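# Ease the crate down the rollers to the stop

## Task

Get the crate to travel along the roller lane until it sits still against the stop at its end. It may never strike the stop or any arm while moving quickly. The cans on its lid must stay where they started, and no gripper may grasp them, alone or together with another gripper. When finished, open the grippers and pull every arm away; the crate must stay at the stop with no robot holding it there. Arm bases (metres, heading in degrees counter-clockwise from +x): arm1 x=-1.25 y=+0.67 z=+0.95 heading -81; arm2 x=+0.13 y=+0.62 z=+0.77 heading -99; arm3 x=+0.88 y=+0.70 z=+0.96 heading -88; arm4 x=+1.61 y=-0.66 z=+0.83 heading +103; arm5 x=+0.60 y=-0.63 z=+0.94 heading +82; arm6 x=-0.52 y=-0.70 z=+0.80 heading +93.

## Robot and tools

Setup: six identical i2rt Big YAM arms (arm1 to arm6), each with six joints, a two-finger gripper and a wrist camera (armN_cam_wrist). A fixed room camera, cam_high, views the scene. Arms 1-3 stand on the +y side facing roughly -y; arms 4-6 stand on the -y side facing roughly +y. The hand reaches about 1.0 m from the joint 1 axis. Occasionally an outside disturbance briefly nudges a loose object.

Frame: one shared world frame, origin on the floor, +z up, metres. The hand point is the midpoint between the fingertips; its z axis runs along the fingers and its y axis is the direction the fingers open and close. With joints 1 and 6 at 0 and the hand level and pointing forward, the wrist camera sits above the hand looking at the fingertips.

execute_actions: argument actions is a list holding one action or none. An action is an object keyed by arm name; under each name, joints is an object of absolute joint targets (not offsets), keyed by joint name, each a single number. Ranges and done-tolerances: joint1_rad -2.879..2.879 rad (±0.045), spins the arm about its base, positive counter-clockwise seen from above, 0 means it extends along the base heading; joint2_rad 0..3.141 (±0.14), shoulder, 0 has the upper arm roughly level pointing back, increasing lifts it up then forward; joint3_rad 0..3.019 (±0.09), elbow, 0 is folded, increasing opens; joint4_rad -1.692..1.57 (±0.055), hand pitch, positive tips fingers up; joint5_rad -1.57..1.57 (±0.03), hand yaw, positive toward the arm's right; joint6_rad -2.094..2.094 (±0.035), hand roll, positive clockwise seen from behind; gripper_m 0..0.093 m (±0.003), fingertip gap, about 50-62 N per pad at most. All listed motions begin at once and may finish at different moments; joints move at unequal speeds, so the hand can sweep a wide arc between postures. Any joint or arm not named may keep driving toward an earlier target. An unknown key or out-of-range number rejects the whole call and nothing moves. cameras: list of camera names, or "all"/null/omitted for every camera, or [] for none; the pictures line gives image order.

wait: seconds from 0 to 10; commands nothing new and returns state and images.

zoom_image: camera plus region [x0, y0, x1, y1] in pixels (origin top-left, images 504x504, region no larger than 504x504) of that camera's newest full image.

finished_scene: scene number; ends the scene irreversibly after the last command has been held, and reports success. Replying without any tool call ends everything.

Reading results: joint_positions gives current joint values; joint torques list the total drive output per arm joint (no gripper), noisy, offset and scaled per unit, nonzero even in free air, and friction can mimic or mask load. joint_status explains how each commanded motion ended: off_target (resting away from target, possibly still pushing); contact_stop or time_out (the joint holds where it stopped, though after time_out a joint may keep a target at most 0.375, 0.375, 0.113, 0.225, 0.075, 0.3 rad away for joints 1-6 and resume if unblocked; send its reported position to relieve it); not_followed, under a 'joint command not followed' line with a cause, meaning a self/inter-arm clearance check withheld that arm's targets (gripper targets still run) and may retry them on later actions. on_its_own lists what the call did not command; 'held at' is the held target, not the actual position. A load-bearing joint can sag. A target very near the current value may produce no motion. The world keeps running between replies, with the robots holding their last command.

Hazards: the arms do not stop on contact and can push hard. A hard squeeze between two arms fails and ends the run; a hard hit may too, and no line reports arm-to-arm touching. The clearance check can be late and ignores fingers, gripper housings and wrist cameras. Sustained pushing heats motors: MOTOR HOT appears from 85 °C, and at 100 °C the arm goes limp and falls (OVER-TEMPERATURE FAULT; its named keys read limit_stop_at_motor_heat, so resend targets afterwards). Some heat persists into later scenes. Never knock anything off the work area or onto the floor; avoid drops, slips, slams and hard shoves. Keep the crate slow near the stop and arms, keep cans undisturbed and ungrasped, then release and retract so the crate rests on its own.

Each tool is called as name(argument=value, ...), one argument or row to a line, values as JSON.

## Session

execute_actions(
  actions=[],
)

Scene clock: 0.00 s.
Joint torques (N m, as the arm reports them, + toward a larger angle): no reading
arm1.joint_positions: joint1_rad=-0.682 joint2_rad=+0.640 joint3_rad=+1.371 joint4_rad=-1.472 joint5_rad=-0.260 joint6_rad=+0.131 gripper_m=+0.094
arm1.joint_status: not commanded
arm1.hand: x=-1.3205 y=+0.4587 z=+1.4574 quat_wxyz=(-0.319, -0.791, -0.449, +0.268) (m; scene frame)
arm2.joint_positions: joint1_rad=+0.567 joint2_rad=+0.508 joint3_rad=+1.425 joint4_rad=-1.317 joint5_rad=+0.173 joint6_rad=-0.222 gripper_m=+0.094
arm2.joint_status: not commanded
arm2.hand: x=+0.1861 y=+0.4428 z=+1.3475 quat_wxyz=(-0.371, -0.418, -0.721, +0.410) (m; scene frame)
arm3.joint_positions: joint1_rad=-0.084 joint2_rad=+0.625 joint3_rad=+1.382 joint4_rad=-1.369 joint5_rad=+0.129 joint6_rad=-0.210 gripper_m=+0.095
arm3.joint_status: not commanded
arm3.hand: x=+0.8543 y=+0.4655 z=+1.4852 quat_wxyz=(-0.235, -0.594, -0.657, +0.400) (m; scene frame)
arm4.joint_positions: joint1_rad=+0.044 joint2_rad=+0.486 joint3_rad=+1.446 joint4_rad=-1.300 joint5_rad=-0.035 joint6_rad=-0.418 gripper_m=+0.094
arm4.joint_status: not commanded
arm4.hand: x=+1.5579 y=-0.4943 z=+1.4322 quat_wxyz=(-0.427, +0.744, -0.337, -0.389) (m; scene frame)
arm5.joint_positions: joint1_rad=+0.580 joint2_rad=+0.433 joint3_rad=+1.427 joint4_rad=-1.192 joint5_rad=+0.247 joint6_rad=-0.161 gripper_m=+0.094
arm5.joint_status: not commanded
arm5.hand: x=+0.5668 y=-0.4768 z=+1.5650 quat_wxyz=(-0.455, +0.645, -0.426, -0.443) (m; scene frame)
arm6.joint_positions: joint1_rad=-0.244 joint2_rad=+0.453 joint3_rad=+1.412 joint4_rad=-1.368 joint5_rad=-0.154 joint6_rad=+0.350 gripper_m=+0.095
arm6.joint_status: not commanded
arm6.hand: x=-0.5086 y=-0.5387 z=+1.3762 quat_wxyz=(-0.299, +0.445, -0.709, -0.458) (m; scene frame)
pictures: arm1_cam_wrist, arm2_cam_wrist, arm3_cam_wrist, arm4_cam_wrist, arm5_cam_wrist, arm6_cam_wrist, cam_high
Images, in order (width x height): arm1_cam_wrist 504x504, arm2_cam_wrist 504x504, arm3_cam_wrist 504x504, arm4_cam_wrist 504x504, arm5_cam_wrist 504x504, arm6_cam_wrist 504x504, cam_high 504x504.

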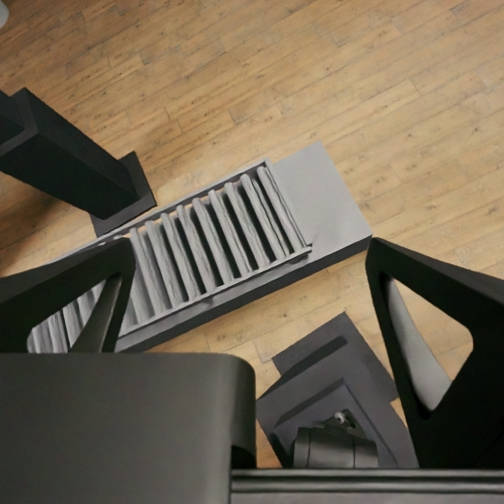

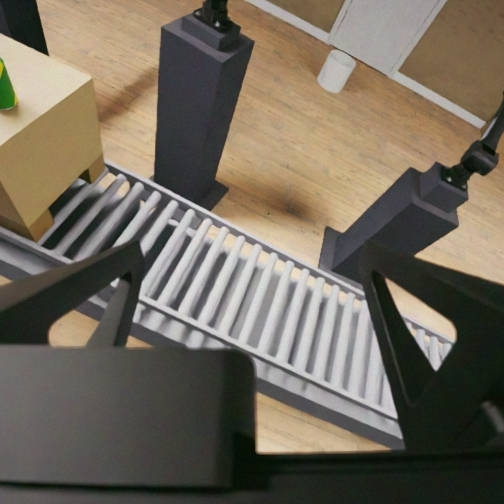

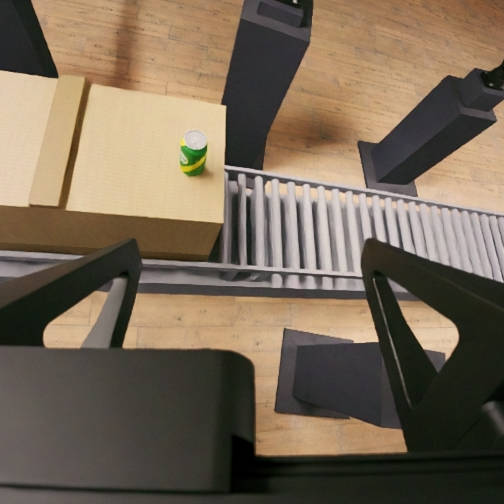

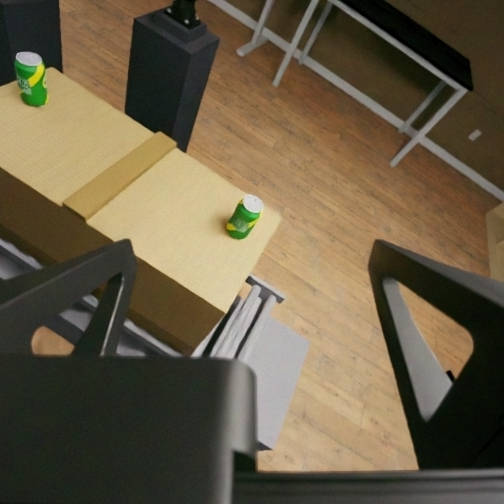

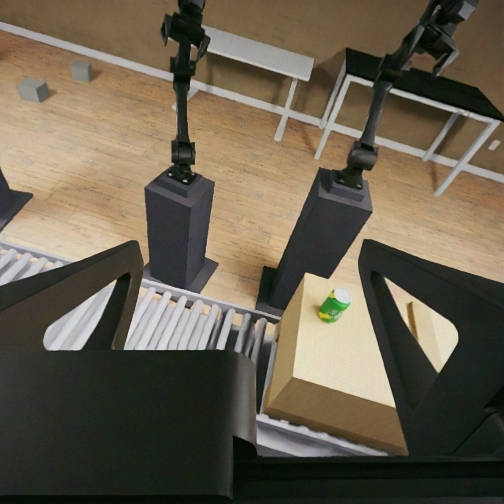

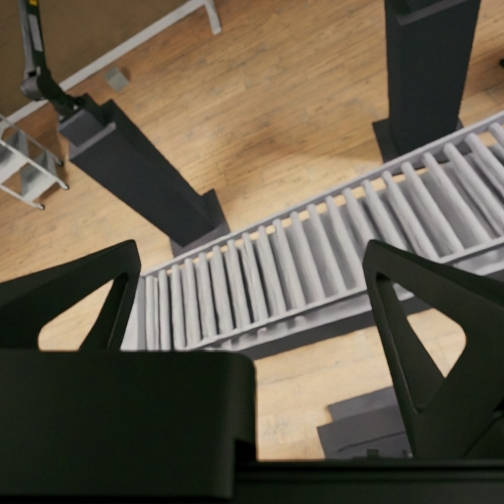

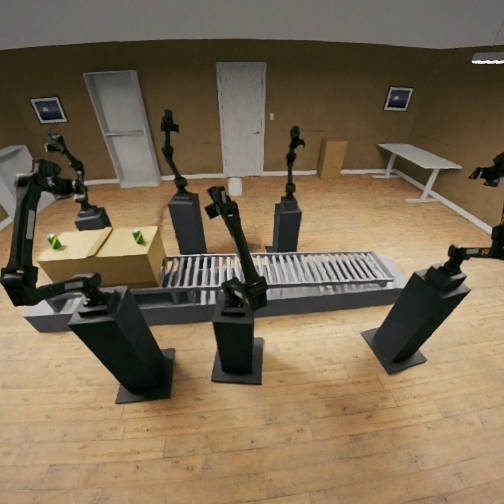

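execute_actions(
  actions=[
    {"arm4":{"joints":{"joint1_rad":-0.47,"joint2_rad":2.36,"joint3_rad":1.91,"joint4_rad":-1.08,"joint5_rad":0,"joint6_rad":-0.1,"gripper_m":0}},"arm5":{"joints":{"joint1_rad":0.14,"joint2_rad":2.46,"joint3_rad":1.7,"joint4_rad":-0.8,"joint5_rad":0,"joint6_rad":-0.1,"gripper_m":0}},"arm2":{"joints":{"joint1_rad":0.45,"joint2_rad":1.96,"joint3_rad":1.1,"joint4_rad":-0.3,"joint5_rad":0,"joint6_rad":0.3,"gripper_m":0}},"arm6":{"joints":{"joint1_rad":-0.58,"joint2_rad":2.35,"joint3_rad":1.75,"joint4_rad":-0.8,"joint5_rad":0,"joint6_rad":-0.55,"gripper_m":0}},"arm1":{"joints":{"joint1_rad":0.42,"joint5_rad":0,"joint6_rad":0.6,"gripper_m":0}}},
  ],
  cameras=["cam_high","arm4_cam_wrist","arm5_cam_wrist"],
)

Scene clock: 4.03 s.
Joint torques (N m, as the arm reports them, + toward a larger angle): arm1=[ 1.71 -0.84 10.81  1.57  0.27  0.11] | arm2=[  0.21 -15.32   5.65   1.24  -0.06   0.06] | arm3=[-1.33  1.97  8.39  2.61  0.01 -0.03] | arm4=[ -1.83 -26.46  10.61   0.54   0.07  -0.01] | arm5=[ -1.37 -18.15   7.89  -0.07  -0.26   0.24] | arm6=[ -0.89 -18.37   8.42   0.94  -0.07  -0.19]
arm1.joint_positions: joint1_rad=+0.409 joint2_rad=+0.640 joint3_rad=+1.371 joint4_rad=-1.472 joint5_rad=-0.003 joint6_rad=+0.586 gripper_m=+0.000
arm1.joint_status: all done
arm1.hand: x=-1.1277 y=+0.4820 z=+1.4529 quat_wxyz=(-0.393, -0.653, -0.642, +0.083) (m; scene frame)
arm2.joint_positions: joint1_rad=+0.454 joint2_rad=+1.969 joint3_rad=+1.094 joint4_rad=-0.312 joint5_rad=+0.003 joint6_rad=+0.292 gripper_m=+0.000
arm2.joint_status: all done
arm2.hand: x=+0.2953 y=+0.0777 z=+0.6939 quat_wxyz=(-0.161, -0.694, -0.695, +0.096) (m; scene frame)
arm3.joint_positions: joint1_rad=-0.084 joint2_rad=+0.625 joint3_rad=+1.382 joint4_rad=-1.369 joint5_rad=+0.129 joint6_rad=-0.210 gripper_m=+0.095
arm3.joint_status: not commanded
arm3.hand: x=+0.8543 y=+0.4655 z=+1.4852 quat_wxyz=(-0.235, -0.594, -0.657, +0.400) (m; scene frame)
arm4.joint_positions: joint1_rad=-0.468 joint2_rad=+2.367 joint3_rad=+1.893 joint4_rad=-1.083 joint5_rad=-0.002 joint6_rad=-0.109 gripper_m=+0.001
arm4.joint_status: all done
arm4.hand: x=+1.7683 y=+0.0084 z=+0.7606 quat_wxyz=(-0.005, +0.661, -0.750, -0.005) (m; scene frame)
arm5.joint_positions: joint1_rad=+0.147 joint2_rad=+2.480 joint3_rad=+1.689 joint4_rad=-0.802 joint5_rad=+0.004 joint6_rad=-0.112 gripper_m=+0.000
arm5.joint_status: all done
arm5.hand: x=+0.5933 y=-0.0085 z=+0.7320 quat_wxyz=(+0.006, +0.748, -0.663, +0.012) (m; scene frame)
arm6.joint_positions: joint1_rad=-0.573 joint2_rad=+2.368 joint3_rad=+1.722 joint4_rad=-0.807 joint5_rad=-0.003 joint6_rad=-0.540 gripper_m=+0.001
arm6.joint_status: all done
arm6.hand: x=-0.1867 y=-0.1162 z=+0.6678 quat_wxyz=(-0.049, +0.712, -0.700, -0.018) (m; scene frame)
pictures: arm4_cam_wrist, arm5_cam_wrist, cam_high
Images, in order (width x height): arm4_cam_wrist 504x504, arm5_cam_wrist 504x504, cam_high 504x504.

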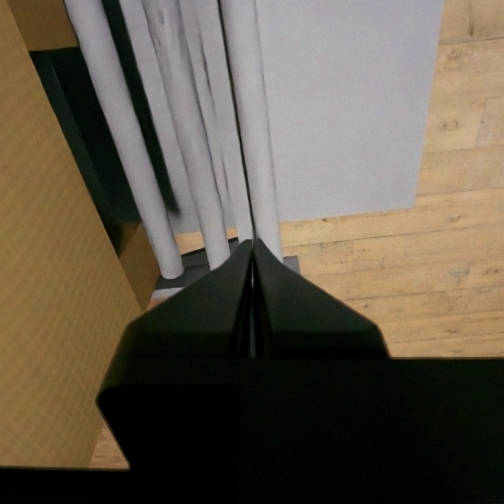

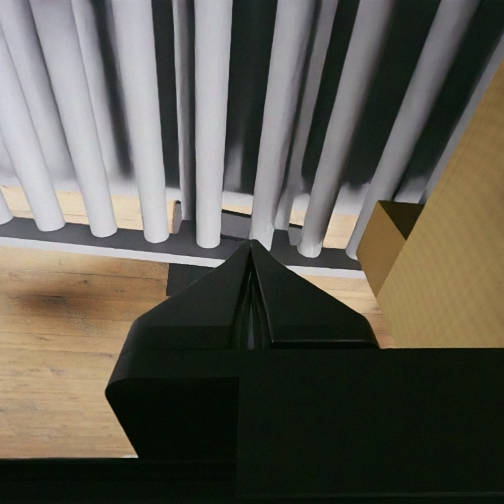

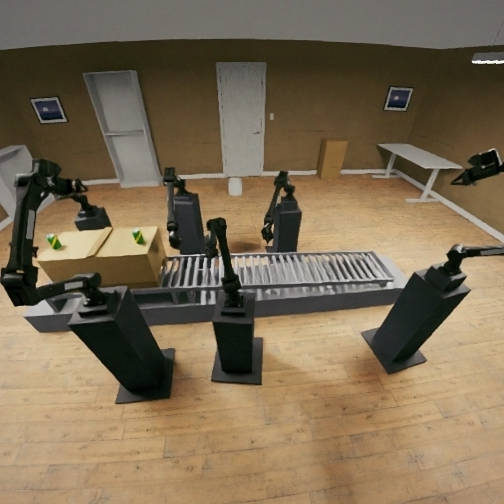

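Front ≈0.76, rear ≈1.64.

execute_actions(
  actions=[
    {"arm4":{"joints":{"joint1_rad":-0.37}},"arm5":{"joints":{"joint1_rad":0}}},
  ],
  cameras=["arm4_cam_wrist","arm5_cam_wrist"],
)

execute_actions(
  actions=[
    {"arm4":{"joints":{"joint1_rad":-0.29}}},
  ],
  cameras=["arm4_cam_wrist","arm5_cam_wrist"],
)

Scene clock: 6.90 s.
Joint torques (N m, as the arm reports them, + toward a larger angle): arm1=[ 1.68 -0.81 10.8   1.58  0.26  0.12] | arm2=[  0.19 -15.42   5.67   1.23  -0.06   0.06] | arm3=[-1.33  2.    8.39  2.59  0.01 -0.03] | arm4=[ -1.9  -26.55  10.41   0.13   0.03  -0.04] | arm5=[ -0.65 -17.29   8.02  -0.07  -0.14   0.23] | arm6=[ -0.94 -18.43   8.47   0.92  -0.06  -0.19]
arm1.joint_positions: joint1_rad=+0.409 joint2_rad=+0.640 joint3_rad=+1.371 joint4_rad=-1.472 joint5_rad=-0.003 joint6_rad=+0.586 gripper_m=+0.000
arm1.joint_status: not commanded
arm1.hand: x=-1.1277 y=+0.4820 z=+1.4529 quat_wxyz=(-0.393, -0.653, -0.642, +0.083) (m; scene frame)
arm2.joint_positions: joint1_rad=+0.454 joint2_rad=+1.969 joint3_rad=+1.094 joint4_rad=-0.312 joint5_rad=+0.003 joint6_rad=+0.292 gripper_m=+0.000
arm2.joint_status: not commanded
arm2.hand: x=+0.2953 y=+0.0777 z=+0.6939 quat_wxyz=(-0.161, -0.694, -0.695, +0.096) (m; scene frame)
arm3.joint_positions: joint1_rad=-0.084 joint2_rad=+0.625 joint3_rad=+1.382 joint4_rad=-1.369 joint5_rad=+0.129 joint6_rad=-0.210 gripper_m=+0.095
arm3.joint_status: not commanded
arm3.hand: x=+0.8543 y=+0.4655 z=+1.4852 quat_wxyz=(-0.235, -0.594, -0.657, +0.400) (m; scene frame)
arm4.joint_positions: joint1_rad=-0.371 joint2_rad=+2.367 joint3_rad=+1.893 joint4_rad=-1.083 joint5_rad=-0.001 joint6_rad=-0.108 gripper_m=+0.001
arm4.joint_status: all done
arm4.hand: x=+1.7036 y=+0.0207 z=+0.7606 quat_wxyz=(-0.005, +0.696, -0.718, -0.005) (m; scene frame)
arm5.joint_positions: joint1_rad=-0.003 joint2_rad=+2.480 joint3_rad=+1.689 joint4_rad=-0.802 joint5_rad=+0.001 joint6_rad=-0.111 gripper_m=+0.000
arm5.joint_status: all done
arm5.hand: x=+0.6863 y=-0.0148 z=+0.7325 quat_wxyz=(+0.008, +0.696, -0.718, +0.010) (m; scene frame)
arm6.joint_positions: joint1_rad=-0.573 joint2_rad=+2.368 joint3_rad=+1.722 joint4_rad=-0.807 joint5_rad=-0.003 joint6_rad=-0.540 gripper_m=+0.001
arm6.joint_status: not commanded
arm6.hand: x=-0.1867 y=-0.1162 z=+0.6678 quat_wxyz=(-0.049, +0.712, -0.700, -0.018) (m; scene frame)
pictures: arm4_cam_wrist, arm5_cam_wrist
Images, in order (width x height): arm4_cam_wrist 504x504, arm5_cam_wrist 504x504.

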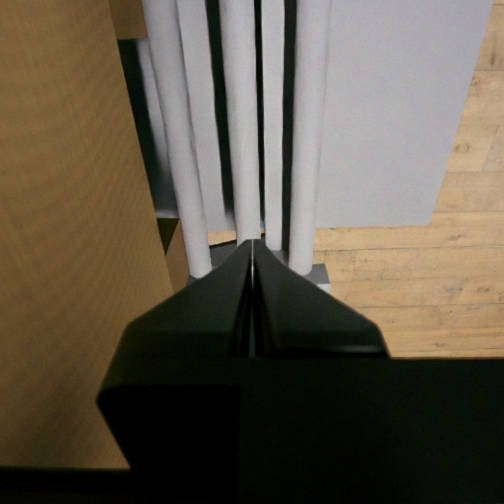

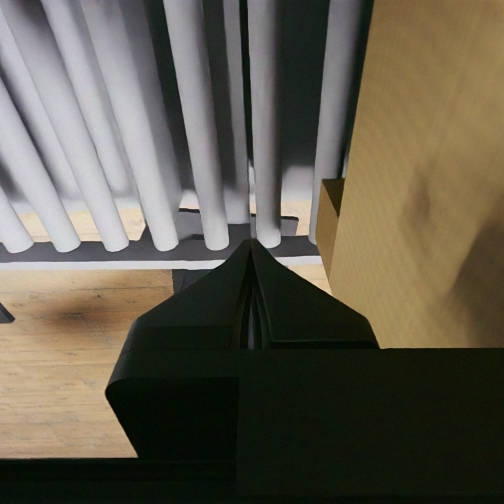

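Scene clock: 7.80 s.
Joint torques (N m, as the arm reports them, + toward a larger angle): arm1=[ 1.6  -0.8  10.79  1.58  0.27  0.12] | arm2=[  0.18 -15.43   5.68   1.25  -0.06   0.06] | arm3=[-1.29  2.02  8.37  2.6   0.01 -0.03] | arm4=[ -1.18 -27.14  10.43   0.19  -0.1   -0.08] | arm5=[ -1.09 -18.11   8.    -0.02  -0.15   0.25] | arm6=[ -0.81 -18.37   8.44   0.94  -0.07  -0.18]
arm1.joint_positions: joint1_rad=+0.409 joint2_rad=+0.640 joint3_rad=+1.371 joint4_rad=-1.472 joint5_rad=-0.003 joint6_rad=+0.586 gripper_m=+0.000
arm1.joint_status: not commanded
arm1.hand: x=-1.1277 y=+0.4820 z=+1.4529 quat_wxyz=(-0.393, -0.653, -0.642, +0.083) (m; scene frame)
arm2.joint_positions: joint1_rad=+0.454 joint2_rad=+1.969 joint3_rad=+1.094 joint4_rad=-0.312 joint5_rad=+0.003 joint6_rad=+0.292 gripper_m=+0.000
arm2.joint_status: not commanded
arm2.hand: x=+0.2953 y=+0.0777 z=+0.6939 quat_wxyz=(-0.161, -0.694, -0.695, +0.096) (m; scene frame)
arm3.joint_positions: joint1_rad=-0.084 joint2_rad=+0.625 joint3_rad=+1.382 joint4_rad=-1.369 joint5_rad=+0.129 joint6_rad=-0.210 gripper_m=+0.095
arm3.joint_status: not commanded
arm3.hand: x=+0.8543 y=+0.4655 z=+1.4852 quat_wxyz=(-0.235, -0.594, -0.657, +0.400) (m; scene frame)
arm4.joint_positions: joint1_rad=-0.293 joint2_rad=+2.367 joint3_rad=+1.893 joint4_rad=-1.083 joint5_rad=+0.003 joint6_rad=-0.104 gripper_m=+0.001
arm4.joint_status: all done
arm4.hand: x=+1.6513 y=+0.0259 z=+0.7607 quat_wxyz=(-0.006, +0.722, -0.692, -0.004) (m; scene frame)
arm5.joint_positions: joint1_rad=-0.003 joint2_rad=+2.480 joint3_rad=+1.689 joint4_rad=-0.802 joint5_rad=+0.001 joint6_rad=-0.111 gripper_m=+0.000
arm5.joint_status: not commanded
arm5.hand: x=+0.6863 y=-0.0148 z=+0.7325 quat_wxyz=(+0.008, +0.696, -0.718, +0.010) (m; scene frame)
arm6.joint_positions: joint1_rad=-0.573 joint2_rad=+2.368 joint3_rad=+1.722 joint4_rad=-0.807 joint5_rad=-0.003 joint6_rad=-0.540 gripper_m=+0.001
arm6.joint_status: not commanded
arm6.hand: x=-0.1867 y=-0.1162 z=+0.6678 quat_wxyz=(-0.049, +0.712, -0.700, -0.018) (m; scene frame)
pictures: arm4_cam_wrist, arm5_cam_wrist
Images, in order (width x height): arm4_cam_wrist 504x504, arm5_cam_wrist 504x504.

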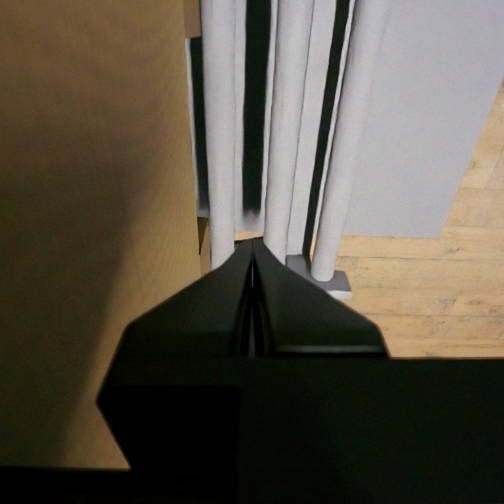

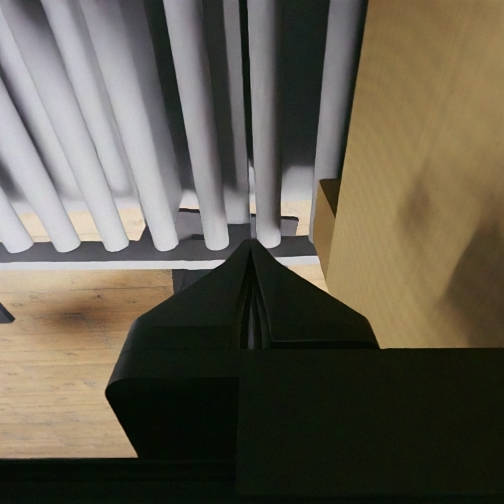

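execute_actions(
  actions=[
    {"arm4":{"joints":{"joint1_rad":-0.2,"joint6_rad":0}}},
  ],
  cameras=[],
)

execute_actions(
  actions=[
    {"arm4":{"joints":{"joint1_rad":-0.072,"joint6_rad":0.14}},"arm5":{"joints":{"joint1_rad":0.137,"joint6_rad":0.03}}},
  ],
  cameras=[],
)

execute_actions(
  actions=[
    {"arm4":{"joints":{"joint1_rad":0.062,"joint6_rad":0.28}},"arm5":{"joints":{"joint1_rad":0.28,"joint6_rad":0.17}}},
  ],
  cameras=[],
)

execute_actions(
  actions=[
    {"arm4":{"joints":{"joint1_rad":0.2,"joint6_rad":0.42}},"arm5":{"joints":{"joint1_rad":0.43,"joint6_rad":0.32,"joint3_rad":1.65}},"arm2":{"joints":{"joint1_rad":0.5}}},
  ],
  cameras=["cam_high","arm2_cam_wrist"],
)

Scene clock: 10.47 s.
Joint torques (N m, as the arm reports them, + toward a larger angle): arm1=[ 1.66 -0.73 10.83  1.57  0.26  0.11] | arm2=[  0.22 -15.42   5.68   1.23  -0.06   0.06] | arm3=[-1.29  2.02  8.37  2.61  0.01 -0.03] | arm4=[ -0.49 -26.66  10.41   0.18  -0.21  -0.04] | arm5=[ -2.8  -17.66   8.2   -0.15   0.13   0.23] | arm6=[ -0.9  -18.4    8.47   0.94  -0.07  -0.18]
arm1.joint_positions: joint1_rad=+0.409 joint2_rad=+0.640 joint3_rad=+1.371 joint4_rad=-1.472 joint5_rad=-0.003 joint6_rad=+0.586 gripper_m=+0.000
arm1.joint_status: not commanded
arm1.hand: x=-1.1277 y=+0.4820 z=+1.4529 quat_wxyz=(-0.393, -0.653, -0.642, +0.083) (m; scene frame)
arm2.joint_positions: joint1_rad=+0.454 joint2_rad=+1.969 joint3_rad=+1.094 joint4_rad=-0.312 joint5_rad=+0.003 joint6_rad=+0.292 gripper_m=+0.000
arm2.joint_status: not commanded
arm2.hand: x=+0.2953 y=+0.0777 z=+0.6939 quat_wxyz=(-0.161, -0.694, -0.695, +0.096) (m; scene frame)
arm3.joint_positions: joint1_rad=-0.084 joint2_rad=+0.625 joint3_rad=+1.382 joint4_rad=-1.369 joint5_rad=+0.129 joint6_rad=-0.210 gripper_m=+0.095
arm3.joint_status: not commanded
arm3.hand: x=+0.8543 y=+0.4655 z=+1.4852 quat_wxyz=(-0.235, -0.594, -0.657, +0.400) (m; scene frame)
arm4.joint_positions: joint1_rad=-0.217 joint2_rad=+2.367 joint3_rad=+1.893 joint4_rad=-1.083 joint5_rad=+0.006 joint6_rad=-0.005 gripper_m=+0.001
arm4.joint_status: all done
arm4.hand: x=+1.6003 y=+0.0272 z=+0.7607 quat_wxyz=(-0.007, +0.714, -0.700, -0.003) (m; scene frame)
arm5.joint_positions: joint1_rad=+0.022 joint2_rad=+2.480 joint3_rad=+1.689 joint4_rad=-0.802 joint5_rad=-0.006 joint6_rad=-0.112 gripper_m=+0.000
arm5.joint_status: not commanded
arm5.hand: x=+0.6696 y=-0.0126 z=+0.7324 quat_wxyz=(+0.010, +0.705, -0.709, +0.008) (m; scene frame)
arm6.joint_positions: joint1_rad=-0.573 joint2_rad=+2.368 joint3_rad=+1.722 joint4_rad=-0.807 joint5_rad=-0.003 joint6_rad=-0.540 gripper_m=+0.001
arm6.joint_status: not commanded
arm6.hand: x=-0.1867 y=-0.1162 z=+0.6678 quat_wxyz=(-0.049, +0.712, -0.700, -0.018) (m; scene frame)
pictures: none
No camera images: the call's "cameras" was empty. Leave "cameras" out to get every camera's image.

Scene clock: 12.47 s.
Joint torques (N m, as the arm reports them, + toward a larger angle): arm1=[ 1.65 -0.85 10.82  1.56  0.26  0.11] | arm2=[  0.23 -15.46   5.69   1.23  -0.06   0.06] | arm3=[-1.31  1.93  8.38  2.6   0.01 -0.03] | arm4=[ -1.2  -26.35  10.54   0.24  -0.07  -0.05] | arm5=[ -4.19 -17.66   7.92  -0.09   0.35   0.1 ] | arm6=[ -0.86 -18.47   8.43   0.93  -0.07  -0.18]
arm1.joint_positions: joint1_rad=+0.409 joint2_rad=+0.640 joint3_rad=+1.371 joint4_rad=-1.472 joint5_rad=-0.003 joint6_rad=+0.586 gripper_m=+0.000
arm1.joint_status: not commanded
arm1.hand: x=-1.1277 y=+0.4820 z=+1.4529 quat_wxyz=(-0.393, -0.653, -0.642, +0.083) (m; scene frame)
arm2.joint_positions: joint1_rad=+0.454 joint2_rad=+1.969 joint3_rad=+1.094 joint4_rad=-0.312 joint5_rad=+0.003 joint6_rad=+0.292 gripper_m=+0.000
arm2.joint_status: not commanded
arm2.hand: x=+0.2953 y=+0.0777 z=+0.6939 quat_wxyz=(-0.161, -0.694, -0.695, +0.096) (m; scene frame)
arm3.joint_positions: joint1_rad=-0.084 joint2_rad=+0.625 joint3_rad=+1.382 joint4_rad=-1.369 joint5_rad=+0.129 joint6_rad=-0.210 gripper_m=+0.095
arm3.joint_status: not commanded
arm3.hand: x=+0.8543 y=+0.4655 z=+1.4852 quat_wxyz=(-0.235, -0.594, -0.657, +0.400) (m; scene frame)
arm4.joint_positions: joint1_rad=-0.080 joint2_rad=+2.367 joint3_rad=+1.893 joint4_rad=-1.083 joint5_rad=+0.003 joint6_rad=+0.133 gripper_m=+0.001
arm4.joint_status: all done
arm4.hand: x=+1.5061 y=+0.0195 z=+0.7608 quat_wxyz=(-0.005, +0.714, -0.700, -0.005) (m; scene frame)
arm5.joint_positions: joint1_rad=+0.174 joint2_rad=+2.479 joint3_rad=+1.689 joint4_rad=-0.802 joint5_rad=-0.011 joint6_rad=+0.031 gripper_m=+0.000
arm5.joint_status: all done
arm5.hand: x=+0.5742 y=-0.0086 z=+0.7324 quat_wxyz=(+0.010, +0.708, -0.706, +0.007) (m; scene frame)
arm6.joint_positions: joint1_rad=-0.573 joint2_rad=+2.368 joint3_rad=+1.722 joint4_rad=-0.807 joint5_rad=-0.003 joint6_rad=-0.540 gripper_m=+0.001
arm6.joint_status: not commanded
arm6.hand: x=-0.1867 y=-0.1162 z=+0.6678 quat_wxyz=(-0.049, +0.712, -0.700, -0.018) (m; scene frame)
pictures: none
No camera images: the call's "cameras" was empty. Leave "cameras" out to get every camera's image.

Scene clock: 14.40 s.
Joint torques (N m, as the arm reports them, + toward a larger angle): arm1=[ 1.63 -0.79 10.82  1.54  0.27  0.11] | arm2=[  0.23 -15.42   5.68   1.24  -0.06   0.06] | arm3=[-1.36  1.97  8.37  2.6   0.01 -0.03] | arm4=[ -0.93 -26.66  10.45   0.24  -0.04  -0.01] | arm5=[ -4.28 -17.74   7.88  -0.16   0.39   0.16] | arm6=[ -0.88 -18.41   8.45   0.93  -0.07  -0.19]
arm1.joint_positions: joint1_rad=+0.409 joint2_rad=+0.640 joint3_rad=+1.371 joint4_rad=-1.472 joint5_rad=-0.003 joint6_rad=+0.586 gripper_m=+0.000
arm1.joint_status: not commanded
arm1.hand: x=-1.1277 y=+0.4820 z=+1.4529 quat_wxyz=(-0.393, -0.653, -0.642, +0.083) (m; scene frame)
arm2.joint_positions: joint1_rad=+0.454 joint2_rad=+1.969 joint3_rad=+1.094 joint4_rad=-0.312 joint5_rad=+0.003 joint6_rad=+0.292 gripper_m=+0.000
arm2.joint_status: not commanded
arm2.hand: x=+0.2953 y=+0.0777 z=+0.6939 quat_wxyz=(-0.161, -0.694, -0.695, +0.096) (m; scene frame)
arm3.joint_positions: joint1_rad=-0.084 joint2_rad=+0.625 joint3_rad=+1.382 joint4_rad=-1.369 joint5_rad=+0.129 joint6_rad=-0.210 gripper_m=+0.095
arm3.joint_status: not commanded
arm3.hand: x=+0.8543 y=+0.4655 z=+1.4852 quat_wxyz=(-0.235, -0.594, -0.657, +0.400) (m; scene frame)
arm4.joint_positions: joint1_rad=+0.053 joint2_rad=+2.367 joint3_rad=+1.893 joint4_rad=-1.083 joint5_rad=+0.003 joint6_rad=+0.272 gripper_m=+0.001
arm4.joint_status: all done
arm4.hand: x=+1.4178 y=-0.0001 z=+0.7609 quat_wxyz=(-0.004, +0.712, -0.703, -0.006) (m; scene frame)
arm5.joint_positions: joint1_rad=+0.318 joint2_rad=+2.479 joint3_rad=+1.689 joint4_rad=-0.799 joint5_rad=-0.011 joint6_rad=+0.169 gripper_m=+0.000
arm5.joint_status: all done
arm5.hand: x=+0.4844 y=-0.0175 z=+0.7322 quat_wxyz=(+0.009, +0.711, -0.703, +0.007) (m; scene frame)
arm6.joint_positions: joint1_rad=-0.573 joint2_rad=+2.368 joint3_rad=+1.722 joint4_rad=-0.807 joint5_rad=-0.003 joint6_rad=-0.540 gripper_m=+0.001
arm6.joint_status: not commanded
arm6.hand: x=-0.1867 y=-0.1162 z=+0.6678 quat_wxyz=(-0.049, +0.712, -0.700, -0.018) (m; scene frame)
pictures: none
No camera images: the call's "cameras" was empty. Leave "cameras" out to get every camera's image.

Scene clock: 16.23 s.
Joint torques (N m, as the arm reports them, + toward a larger angle): arm1=[ 1.63 -0.82 10.81  1.56  0.26  0.11] | arm2=[  0.26 -15.43   5.67   1.25  -0.02   0.06] | arm3=[-1.32  2.04  8.37  2.62  0.01 -0.03] | arm4=[ -0.86 -26.88  10.54   0.28  -0.06  -0.08] | arm5=[ -3.83 -17.18   7.04  -0.65   0.46   0.13] | arm6=[ -0.85 -18.43   8.43   0.9   -0.07  -0.19]
arm1.joint_positions: joint1_rad=+0.409 joint2_rad=+0.640 joint3_rad=+1.371 joint4_rad=-1.472 joint5_rad=-0.003 joint6_rad=+0.586 gripper_m=+0.000
arm1.joint_status: not commanded
arm1.hand: x=-1.1277 y=+0.4820 z=+1.4529 quat_wxyz=(-0.393, -0.653, -0.642, +0.083) (m; scene frame)
arm2.joint_positions: joint1_rad=+0.503 joint2_rad=+1.969 joint3_rad=+1.094 joint4_rad=-0.312 joint5_rad=+0.002 joint6_rad=+0.292 gripper_m=+0.000
arm2.joint_status: all done
arm2.hand: x=+0.3222 y=+0.0864 z=+0.6935 quat_wxyz=(-0.163, -0.677, -0.712, +0.091) (m; scene frame)
arm3.joint_positions: joint1_rad=-0.084 joint2_rad=+0.625 joint3_rad=+1.382 joint4_rad=-1.369 joint5_rad=+0.129 joint6_rad=-0.210 gripper_m=+0.095
arm3.joint_status: not commanded
arm3.hand: x=+0.8543 y=+0.4655 z=+1.4852 quat_wxyz=(-0.235, -0.594, -0.657, +0.400) (m; scene frame)
arm4.joint_positions: joint1_rad=+0.187 joint2_rad=+2.367 joint3_rad=+1.893 joint4_rad=-1.083 joint5_rad=+0.003 joint6_rad=+0.412 gripper_m=+0.001
arm4.joint_status: all done
arm4.hand: x=+1.3316 y=-0.0316 z=+0.7609 quat_wxyz=(-0.004, +0.710, -0.704, -0.006) (m; scene frame)
arm5.joint_positions: joint1_rad=+0.471 joint2_rad=+2.476 joint3_rad=+1.648 joint4_rad=-0.791 joint5_rad=-0.012 joint6_rad=+0.322 gripper_m=+0.000
arm5.joint_status: all done
arm5.hand: x=+0.3973 y=-0.0594 z=+0.7232 quat_wxyz=(+0.015, +0.711, -0.703, +0.022) (m; scene frame)
arm6.joint_positions: joint1_rad=-0.573 joint2_rad=+2.368 joint3_rad=+1.722 joint4_rad=-0.807 joint5_rad=-0.003 joint6_rad=-0.540 gripper_m=+0.001
arm6.joint_status: not commanded
arm6.hand: x=-0.1867 y=-0.1162 z=+0.6678 quat_wxyz=(-0.049, +0.712, -0.700, -0.018) (m; scene frame)
pictures: arm2_cam_wrist, cam_high
Images, in order (width x height): arm2_cam_wrist 504x504, cam_high 504x504.

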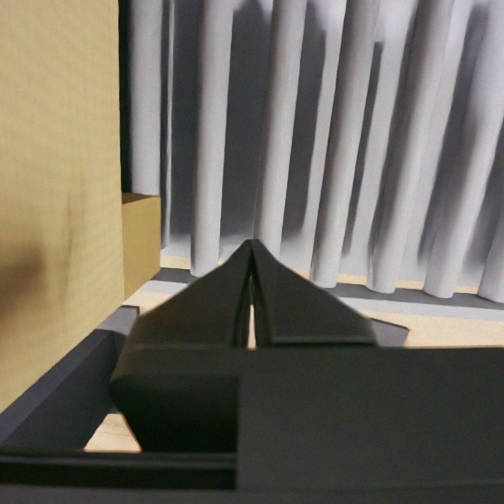

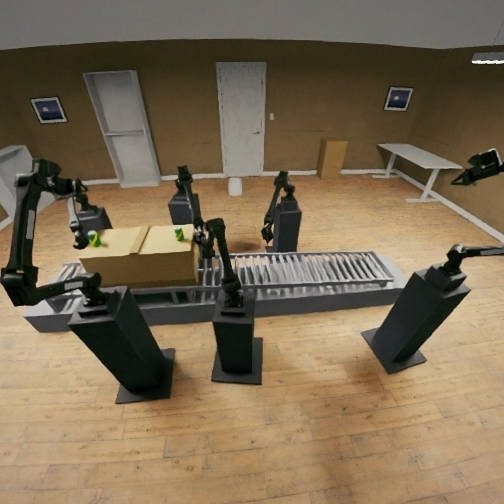

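execute_actions(
  actions=[
    {"arm4":{"joints":{"joint1_rad":0.3,"joint6_rad":0.52}},"arm5":{"joints":{"joint1_rad":0.55}},"arm2":{"joints":{"joint1_rad":0.55,"joint6_rad":0.4}}},
  ],
  cameras=[],
)

execute_actions(
  actions=[
    {"arm4":{"joints":{"joint1_rad":0.405,"joint6_rad":0.62}},"arm5":{"joints":{"joint1_rad":1.25,"joint2_rad":2.2,"joint3_rad":1.4}},"arm2":{"joints":{"joint1_rad":0.47,"joint6_rad":0.3}}},
  ],
  cameras=[],
)

execute_actions(
  actions=[
    {"arm4":{"joints":{"joint1_rad":0.49,"joint6_rad":0.7,"joint3_rad":2.0,"joint2_rad":2.4}},"arm5":{"joints":{"joint2_rad":1.4,"joint3_rad":1.0}},"arm2":{"joints":{"joint1_rad":0.35,"joint6_rad":0.18,"joint2_rad":2.07,"joint3_rad":1.35,"joint4_rad":-0.62}}},
  ],
  cameras=["cam_high","arm2_cam_wrist","arm4_cam_wrist"],
)

Scene clock: 19.57 s.
Joint torques (N m, as the arm reports them, + toward a larger angle): arm1=[ 1.62 -0.77 10.82  1.58  0.26  0.11] | arm2=[  1.04 -15.49   5.73   1.23  -0.07   0.07] | arm3=[-1.37  1.95  8.38  2.6   0.01 -0.03] | arm4=[ -0.27 -27.13  10.32   0.29  -0.17  -0.01] | arm5=[ -3.96 -16.65   6.75  -0.54   0.31   0.04] | arm6=[ -0.99 -18.45   8.45   0.93  -0.07  -0.18]
arm1.joint_positions: joint1_rad=+0.409 joint2_rad=+0.640 joint3_rad=+1.371 joint4_rad=-1.472 joint5_rad=-0.003 joint6_rad=+0.586 gripper_m=+0.000
arm1.joint_status: not commanded
arm1.hand: x=-1.1277 y=+0.4820 z=+1.4529 quat_wxyz=(-0.393, -0.653, -0.642, +0.083) (m; scene frame)
arm2.joint_positions: joint1_rad=+0.541 joint2_rad=+1.969 joint3_rad=+1.093 joint4_rad=-0.312 joint5_rad=+0.004 joint6_rad=+0.391 gripper_m=+0.000
arm2.joint_status: all done
arm2.hand: x=+0.3416 y=+0.0943 z=+0.6929 quat_wxyz=(-0.168, -0.699, -0.691, +0.080) (m; scene frame)
arm3.joint_positions: joint1_rad=-0.084 joint2_rad=+0.625 joint3_rad=+1.382 joint4_rad=-1.369 joint5_rad=+0.129 joint6_rad=-0.210 gripper_m=+0.095
arm3.joint_status: not commanded
arm3.hand: x=+0.8543 y=+0.4655 z=+1.4852 quat_wxyz=(-0.235, -0.594, -0.657, +0.400) (m; scene frame)
arm4.joint_positions: joint1_rad=+0.285 joint2_rad=+2.367 joint3_rad=+1.893 joint4_rad=-1.083 joint5_rad=+0.006 joint6_rad=+0.508 gripper_m=+0.001
arm4.joint_status: all done
arm4.hand: x=+1.2728 y=-0.0612 z=+0.7609 quat_wxyz=(-0.005, +0.710, -0.704, -0.006) (m; scene frame)
arm5.joint_positions: joint1_rad=+0.582 joint2_rad=+2.474 joint3_rad=+1.649 joint4_rad=-0.790 joint5_rad=-0.009 joint6_rad=+0.325 gripper_m=+0.000
arm5.joint_status: all done
arm5.hand: x=+0.3349 y=-0.0834 z=+0.7245 quat_wxyz=(+0.012, +0.747, -0.664, +0.021) (m; scene frame)
arm6.joint_positions: joint1_rad=-0.573 joint2_rad=+2.368 joint3_rad=+1.722 joint4_rad=-0.807 joint5_rad=-0.003 joint6_rad=-0.540 gripper_m=+0.001
arm6.joint_status: not commanded
arm6.hand: x=-0.1867 y=-0.1162 z=+0.6678 quat_wxyz=(-0.049, +0.712, -0.700, -0.018) (m; scene frame)
pictures: none
No camera images: the call's "cameras" was empty. Leave "cameras" out to get every camera's image.

Scene clock: 21.17 s.
Joint torques (N m, as the arm reports them, + toward a larger angle): arm1=[ 1.63 -0.82 10.83  1.59  0.27  0.11] | arm2=[  3.19 -15.34   6.07   1.24  -0.38   0.12] | arm3=[-1.39  1.96  8.38  2.59  0.01 -0.03] | arm4=[  0.31 -26.43  10.59   0.35  -0.21   0.  ] | arm5=[ -0.26 -13.76   6.86  -0.49   0.06   0.07] | arm6=[ -0.91 -18.35   8.45   0.93  -0.07  -0.19]
arm1.joint_positions: joint1_rad=+0.409 joint2_rad=+0.640 joint3_rad=+1.371 joint4_rad=-1.472 joint5_rad=-0.003 joint6_rad=+0.586 gripper_m=+0.000
arm1.joint_status: not commanded
arm1.hand: x=-1.1277 y=+0.4820 z=+1.4529 quat_wxyz=(-0.393, -0.653, -0.642, +0.083) (m; scene frame)
arm2.joint_positions: joint1_rad=+0.427 joint2_rad=+1.969 joint3_rad=+1.087 joint4_rad=-0.312 joint5_rad=+0.013 joint6_rad=+0.286 gripper_m=+0.000
arm2.joint_status: all done
arm2.hand: x=+0.2781 y=+0.0765 z=+0.6921 quat_wxyz=(-0.154, -0.702, -0.687, +0.101) (m; scene frame)
arm3.joint_positions: joint1_rad=-0.084 joint2_rad=+0.625 joint3_rad=+1.382 joint4_rad=-1.369 joint5_rad=+0.129 joint6_rad=-0.210 gripper_m=+0.095
arm3.joint_status: not commanded
arm3.hand: x=+0.8543 y=+0.4655 z=+1.4852 quat_wxyz=(-0.235, -0.594, -0.657, +0.400) (m; scene frame)
arm4.joint_positions: joint1_rad=+0.388 joint2_rad=+2.367 joint3_rad=+1.893 joint4_rad=-1.084 joint5_rad=+0.007 joint6_rad=+0.610 gripper_m=+0.001
arm4.joint_status: all done
arm4.hand: x=+1.2134 y=-0.0992 z=+0.7610 quat_wxyz=(-0.004, +0.711, -0.703, -0.006) (m; scene frame)
arm5.joint_positions: joint1_rad=+1.247 joint2_rad=+2.198 joint3_rad=+1.403 joint4_rad=-0.792 joint5_rad=-0.002 joint6_rad=+0.325 gripper_m=+0.000
arm5.joint_status: all done
arm5.hand: x=+0.0937 y=-0.3826 z=+0.8169 quat_wxyz=(+0.002, +0.923, -0.384, +0.011) (m; scene frame)
arm6.joint_positions: joint1_rad=-0.573 joint2_rad=+2.368 joint3_rad=+1.722 joint4_rad=-0.807 joint5_rad=-0.003 joint6_rad=-0.540 gripper_m=+0.001
arm6.joint_status: not commanded
arm6.hand: x=-0.1867 y=-0.1162 z=+0.6678 quat_wxyz=(-0.049, +0.712, -0.700, -0.018) (m; scene frame)
pictures: none
No camera images: the call's "cameras" was empty. Leave "cameras" out to get every camera's image.

Scene clock: 22.70 s.
Joint torques (N m, as the arm reports them, + toward a larger angle): arm1=[ 1.69 -0.84 10.81  1.56  0.26  0.11] | arm2=[  3.18 -16.83   8.5    0.35  -0.4    0.08] | arm3=[-1.28  2.01  8.37  2.61  0.01 -0.03] | arm4=[ -0.47 -25.19  14.34   0.52  -0.12  -0.11] | arm5=[-0.22 -6.19  9.77  0.3   0.02  0.09] | arm6=[ -0.91 -18.45   8.43   0.9   -0.07  -0.18]
arm1.joint_positions: joint1_rad=+0.409 joint2_rad=+0.640 joint3_rad=+1.371 joint4_rad=-1.472 joint5_rad=-0.003 joint6_rad=+0.586 gripper_m=+0.000
arm1.joint_status: not commanded
arm1.hand: x=-1.1277 y=+0.4820 z=+1.4529 quat_wxyz=(-0.393, -0.653, -0.642, +0.083) (m; scene frame)
arm2.joint_positions: joint1_rad=+0.306 joint2_rad=+2.075 joint3_rad=+1.304 joint4_rad=-0.621 joint5_rad=+0.013 joint6_rad=+0.170 gripper_m=+0.000
arm2.joint_status: all done
arm2.hand: x=+0.2136 y=+0.0458 z=+0.6844 quat_wxyz=(-0.063, -0.714, -0.695, +0.062) (m; scene frame)
arm3.joint_positions: joint1_rad=-0.084 joint2_rad=+0.625 joint3_rad=+1.382 joint4_rad=-1.369 joint5_rad=+0.129 joint6_rad=-0.210 gripper_m=+0.095
arm3.joint_status: not commanded
arm3.hand: x=+0.8543 y=+0.4655 z=+1.4852 quat_wxyz=(-0.235, -0.594, -0.657, +0.400) (m; scene frame)
arm4.joint_positions: joint1_rad=+0.478 joint2_rad=+2.385 joint3_rad=+1.942 joint4_rad=-1.088 joint5_rad=+0.005 joint6_rad=+0.694 gripper_m=+0.001
arm4.joint_status: all done
arm4.hand: x=+1.1541 y=-0.1253 z=+0.7665 quat_wxyz=(-0.004, +0.713, -0.701, -0.020) (m; scene frame)
arm5.joint_positions: joint1_rad=+1.247 joint2_rad=+1.396 joint3_rad=+1.001 joint4_rad=-0.794 joint5_rad=-0.002 joint6_rad=+0.325 gripper_m=+0.000
arm5.joint_status: all done
arm5.hand: x=+0.1777 y=-0.4244 z=+1.0788 quat_wxyz=(-0.012, +0.907, -0.377, -0.186) (m; scene frame)
arm6.joint_positions: joint1_rad=-0.573 joint2_rad=+2.368 joint3_rad=+1.722 joint4_rad=-0.807 joint5_rad=-0.003 joint6_rad=-0.540 gripper_m=+0.001
arm6.joint_status: not commanded
arm6.hand: x=-0.1867 y=-0.1162 z=+0.6678 quat_wxyz=(-0.049, +0.712, -0.700, -0.018) (m; scene frame)
pictures: arm2_cam_wrist, arm4_cam_wrist, cam_high
Images, in order (width x height): arm2_cam_wrist 504x504, arm4_cam_wrist 504x504, cam_high 504x504.

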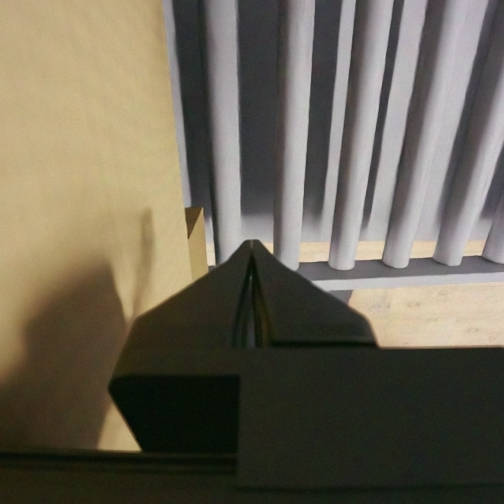

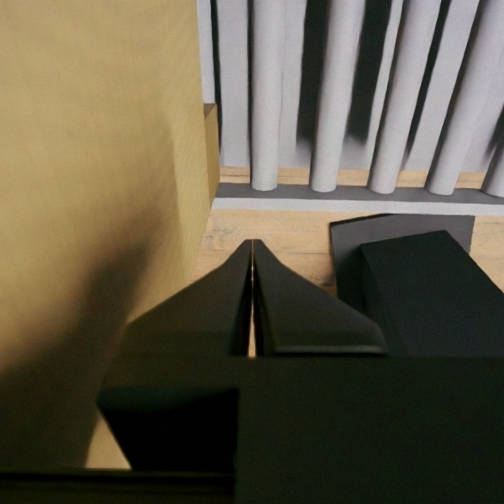

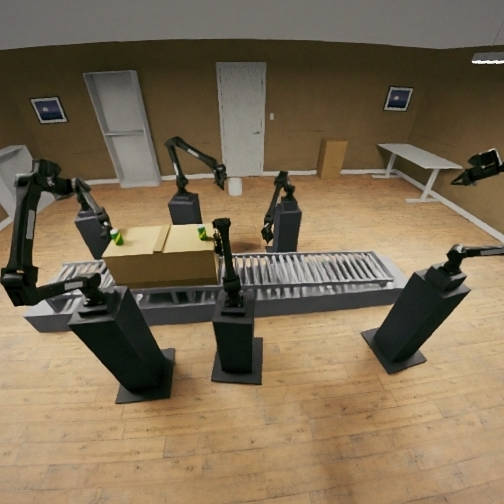

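execute_actions(
  actions=[
    {"arm4":{"joints":{"joint1_rad":0.55,"joint6_rad":0.76,"joint3_rad":2.24,"joint2_rad":2.56,"joint4_rad":-1.15}},"arm2":{"joints":{"joint1_rad":0.24,"joint6_rad":0.06,"joint2_rad":2.15,"joint3_rad":1.58,"joint4_rad":-0.92}}},
  ],
  cameras=[],
)

execute_actions(
  actions=[
    {"arm2":{"joints":{"joint1_rad":0.15,"joint6_rad":-0.04}}},
  ],
  cameras=["arm2_cam_wrist","arm4_cam_wrist"],
)

Scene clock: 25.63 s.
Joint torques (N m, as the arm reports them, + toward a larger angle): arm1=[ 1.68 -0.9  10.83  1.57  0.26  0.11] | arm2=[  3.16 -18.2    9.16  -0.34  -0.42   0.  ] | arm3=[-1.36  1.97  8.36  2.62  0.01 -0.04] | arm4=[ -0.69 -27.84  14.35   0.68  -0.06  -0.03] | arm5=[-1.55 -6.37  9.6   0.27 -0.02  0.08] | arm6=[ -0.77 -18.37   8.46   0.91  -0.07  -0.18]
arm1.joint_positions: joint1_rad=+0.409 joint2_rad=+0.640 joint3_rad=+1.371 joint4_rad=-1.472 joint5_rad=-0.003 joint6_rad=+0.586 gripper_m=+0.000
arm1.joint_status: not commanded
arm1.hand: x=-1.1277 y=+0.4820 z=+1.4529 quat_wxyz=(-0.393, -0.653, -0.642, +0.083) (m; scene frame)
arm2.joint_positions: joint1_rad=+0.196 joint2_rad=+2.151 joint3_rad=+1.532 joint4_rad=-0.912 joint5_rad=+0.014 joint6_rad=+0.058 gripper_m=+0.000
arm2.joint_status: all done
arm2.hand: x=+0.1509 y=+0.0154 z=+0.7065 quat_wxyz=(-0.004, -0.716, -0.698, +0.023) (m; scene frame)
arm3.joint_positions: joint1_rad=-0.084 joint2_rad=+0.625 joint3_rad=+1.382 joint4_rad=-1.369 joint5_rad=+0.129 joint6_rad=-0.210 gripper_m=+0.095
arm3.joint_status: not commanded
arm3.hand: x=+0.8543 y=+0.4655 z=+1.4852 quat_wxyz=(-0.235, -0.594, -0.657, +0.400) (m; scene frame)
arm4.joint_positions: joint1_rad=+0.539 joint2_rad=+2.554 joint3_rad=+2.184 joint4_rad=-1.161 joint5_rad=+0.004 joint6_rad=+0.753 gripper_m=+0.001
arm4.joint_status: all done
arm4.hand: x=+1.0936 y=-0.1241 z=+0.7346 quat_wxyz=(-0.002, +0.713, -0.701, -0.020) (m; scene frame)
arm5.joint_positions: joint1_rad=+1.247 joint2_rad=+1.396 joint3_rad=+1.001 joint4_rad=-0.794 joint5_rad=-0.002 joint6_rad=+0.325 gripper_m=+0.000
arm5.joint_status: not commanded
arm5.hand: x=+0.1777 y=-0.4244 z=+1.0788 quat_wxyz=(-0.012, +0.907, -0.377, -0.186) (m; scene frame)
arm6.joint_positions: joint1_rad=-0.573 joint2_rad=+2.368 joint3_rad=+1.722 joint4_rad=-0.807 joint5_rad=-0.003 joint6_rad=-0.540 gripper_m=+0.001
arm6.joint_status: not commanded
arm6.hand: x=-0.1867 y=-0.1162 z=+0.6678 quat_wxyz=(-0.049, +0.712, -0.700, -0.018) (m; scene frame)
pictures: none
No camera images: the call's "cameras" was empty. Leave "cameras" out to get every camera's image.

Scene clock: 26.63 s.
Joint torques (N m, as the arm reports them, + toward a larger angle): arm1=[ 1.67 -0.87 10.8   1.56  0.26  0.11] | arm2=[  0.76 -18.15   9.17  -0.31  -0.06  -0.11] | arm3=[-1.36  2.    8.38  2.59  0.01 -0.03] | arm4=[ -0.75 -28.14  14.44   0.67  -0.06  -0.07] | arm5=[-0.95 -6.82  9.74  0.26  0.    0.04] | arm6=[ -0.89 -18.27   8.43   0.9   -0.06  -0.18]
arm1.joint_positions: joint1_rad=+0.409 joint2_rad=+0.640 joint3_rad=+1.371 joint4_rad=-1.472 joint5_rad=-0.003 joint6_rad=+0.586 gripper_m=+0.000
arm1.joint_status: not commanded
arm1.hand: x=-1.1277 y=+0.4820 z=+1.4529 quat_wxyz=(-0.393, -0.653, -0.642, +0.083) (m; scene frame)
arm2.joint_positions: joint1_rad=+0.146 joint2_rad=+2.151 joint3_rad=+1.532 joint4_rad=-0.913 joint5_rad=+0.002 joint6_rad=-0.031 gripper_m=+0.000
arm2.joint_status: all done
arm2.hand: x=+0.1223 y=+0.0156 z=+0.7069 quat_wxyz=(-0.006, -0.702, -0.712, +0.019) (m; scene frame)
arm3.joint_positions: joint1_rad=-0.084 joint2_rad=+0.625 joint3_rad=+1.382 joint4_rad=-1.369 joint5_rad=+0.129 joint6_rad=-0.210 gripper_m=+0.095
arm3.joint_status: not commanded
arm3.hand: x=+0.8543 y=+0.4655 z=+1.4852 quat_wxyz=(-0.235, -0.594, -0.657, +0.400) (m; scene frame)
arm4.joint_positions: joint1_rad=+0.539 joint2_rad=+2.554 joint3_rad=+2.184 joint4_rad=-1.161 joint5_rad=+0.003 joint6_rad=+0.754 gripper_m=+0.001
arm4.joint_status: not commanded
arm4.hand: x=+1.0933 y=-0.1243 z=+0.7346 quat_wxyz=(-0.002, +0.713, -0.701, -0.020) (m; scene frame)
arm5.joint_positions: joint1_rad=+1.247 joint2_rad=+1.396 joint3_rad=+1.001 joint4_rad=-0.794 joint5_rad=-0.002 joint6_rad=+0.325 gripper_m=+0.000
arm5.joint_status: not commanded
arm5.hand: x=+0.1777 y=-0.4244 z=+1.0788 quat_wxyz=(-0.012, +0.907, -0.377, -0.186) (m; scene frame)
arm6.joint_positions: joint1_rad=-0.573 joint2_rad=+2.368 joint3_rad=+1.722 joint4_rad=-0.807 joint5_rad=-0.003 joint6_rad=-0.540 gripper_m=+0.001
arm6.joint_status: not commanded
arm6.hand: x=-0.1867 y=-0.1162 z=+0.6678 quat_wxyz=(-0.049, +0.712, -0.700, -0.018) (m; scene frame)
pictures: arm2_cam_wrist, arm4_cam_wrist
Images, in order (width x height): arm2_cam_wrist 504x504, arm4_cam_wrist 504x504.

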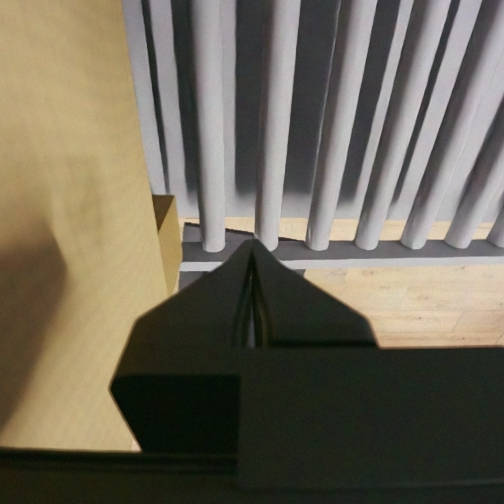

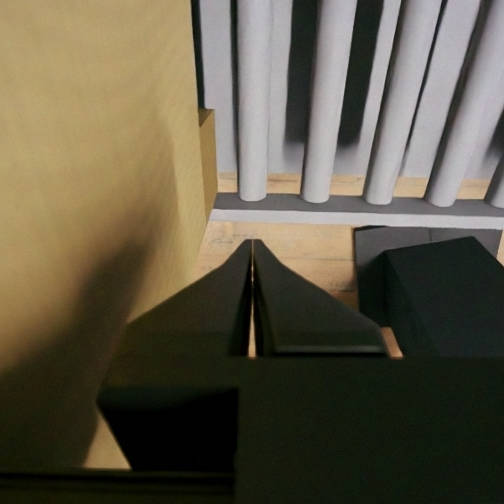

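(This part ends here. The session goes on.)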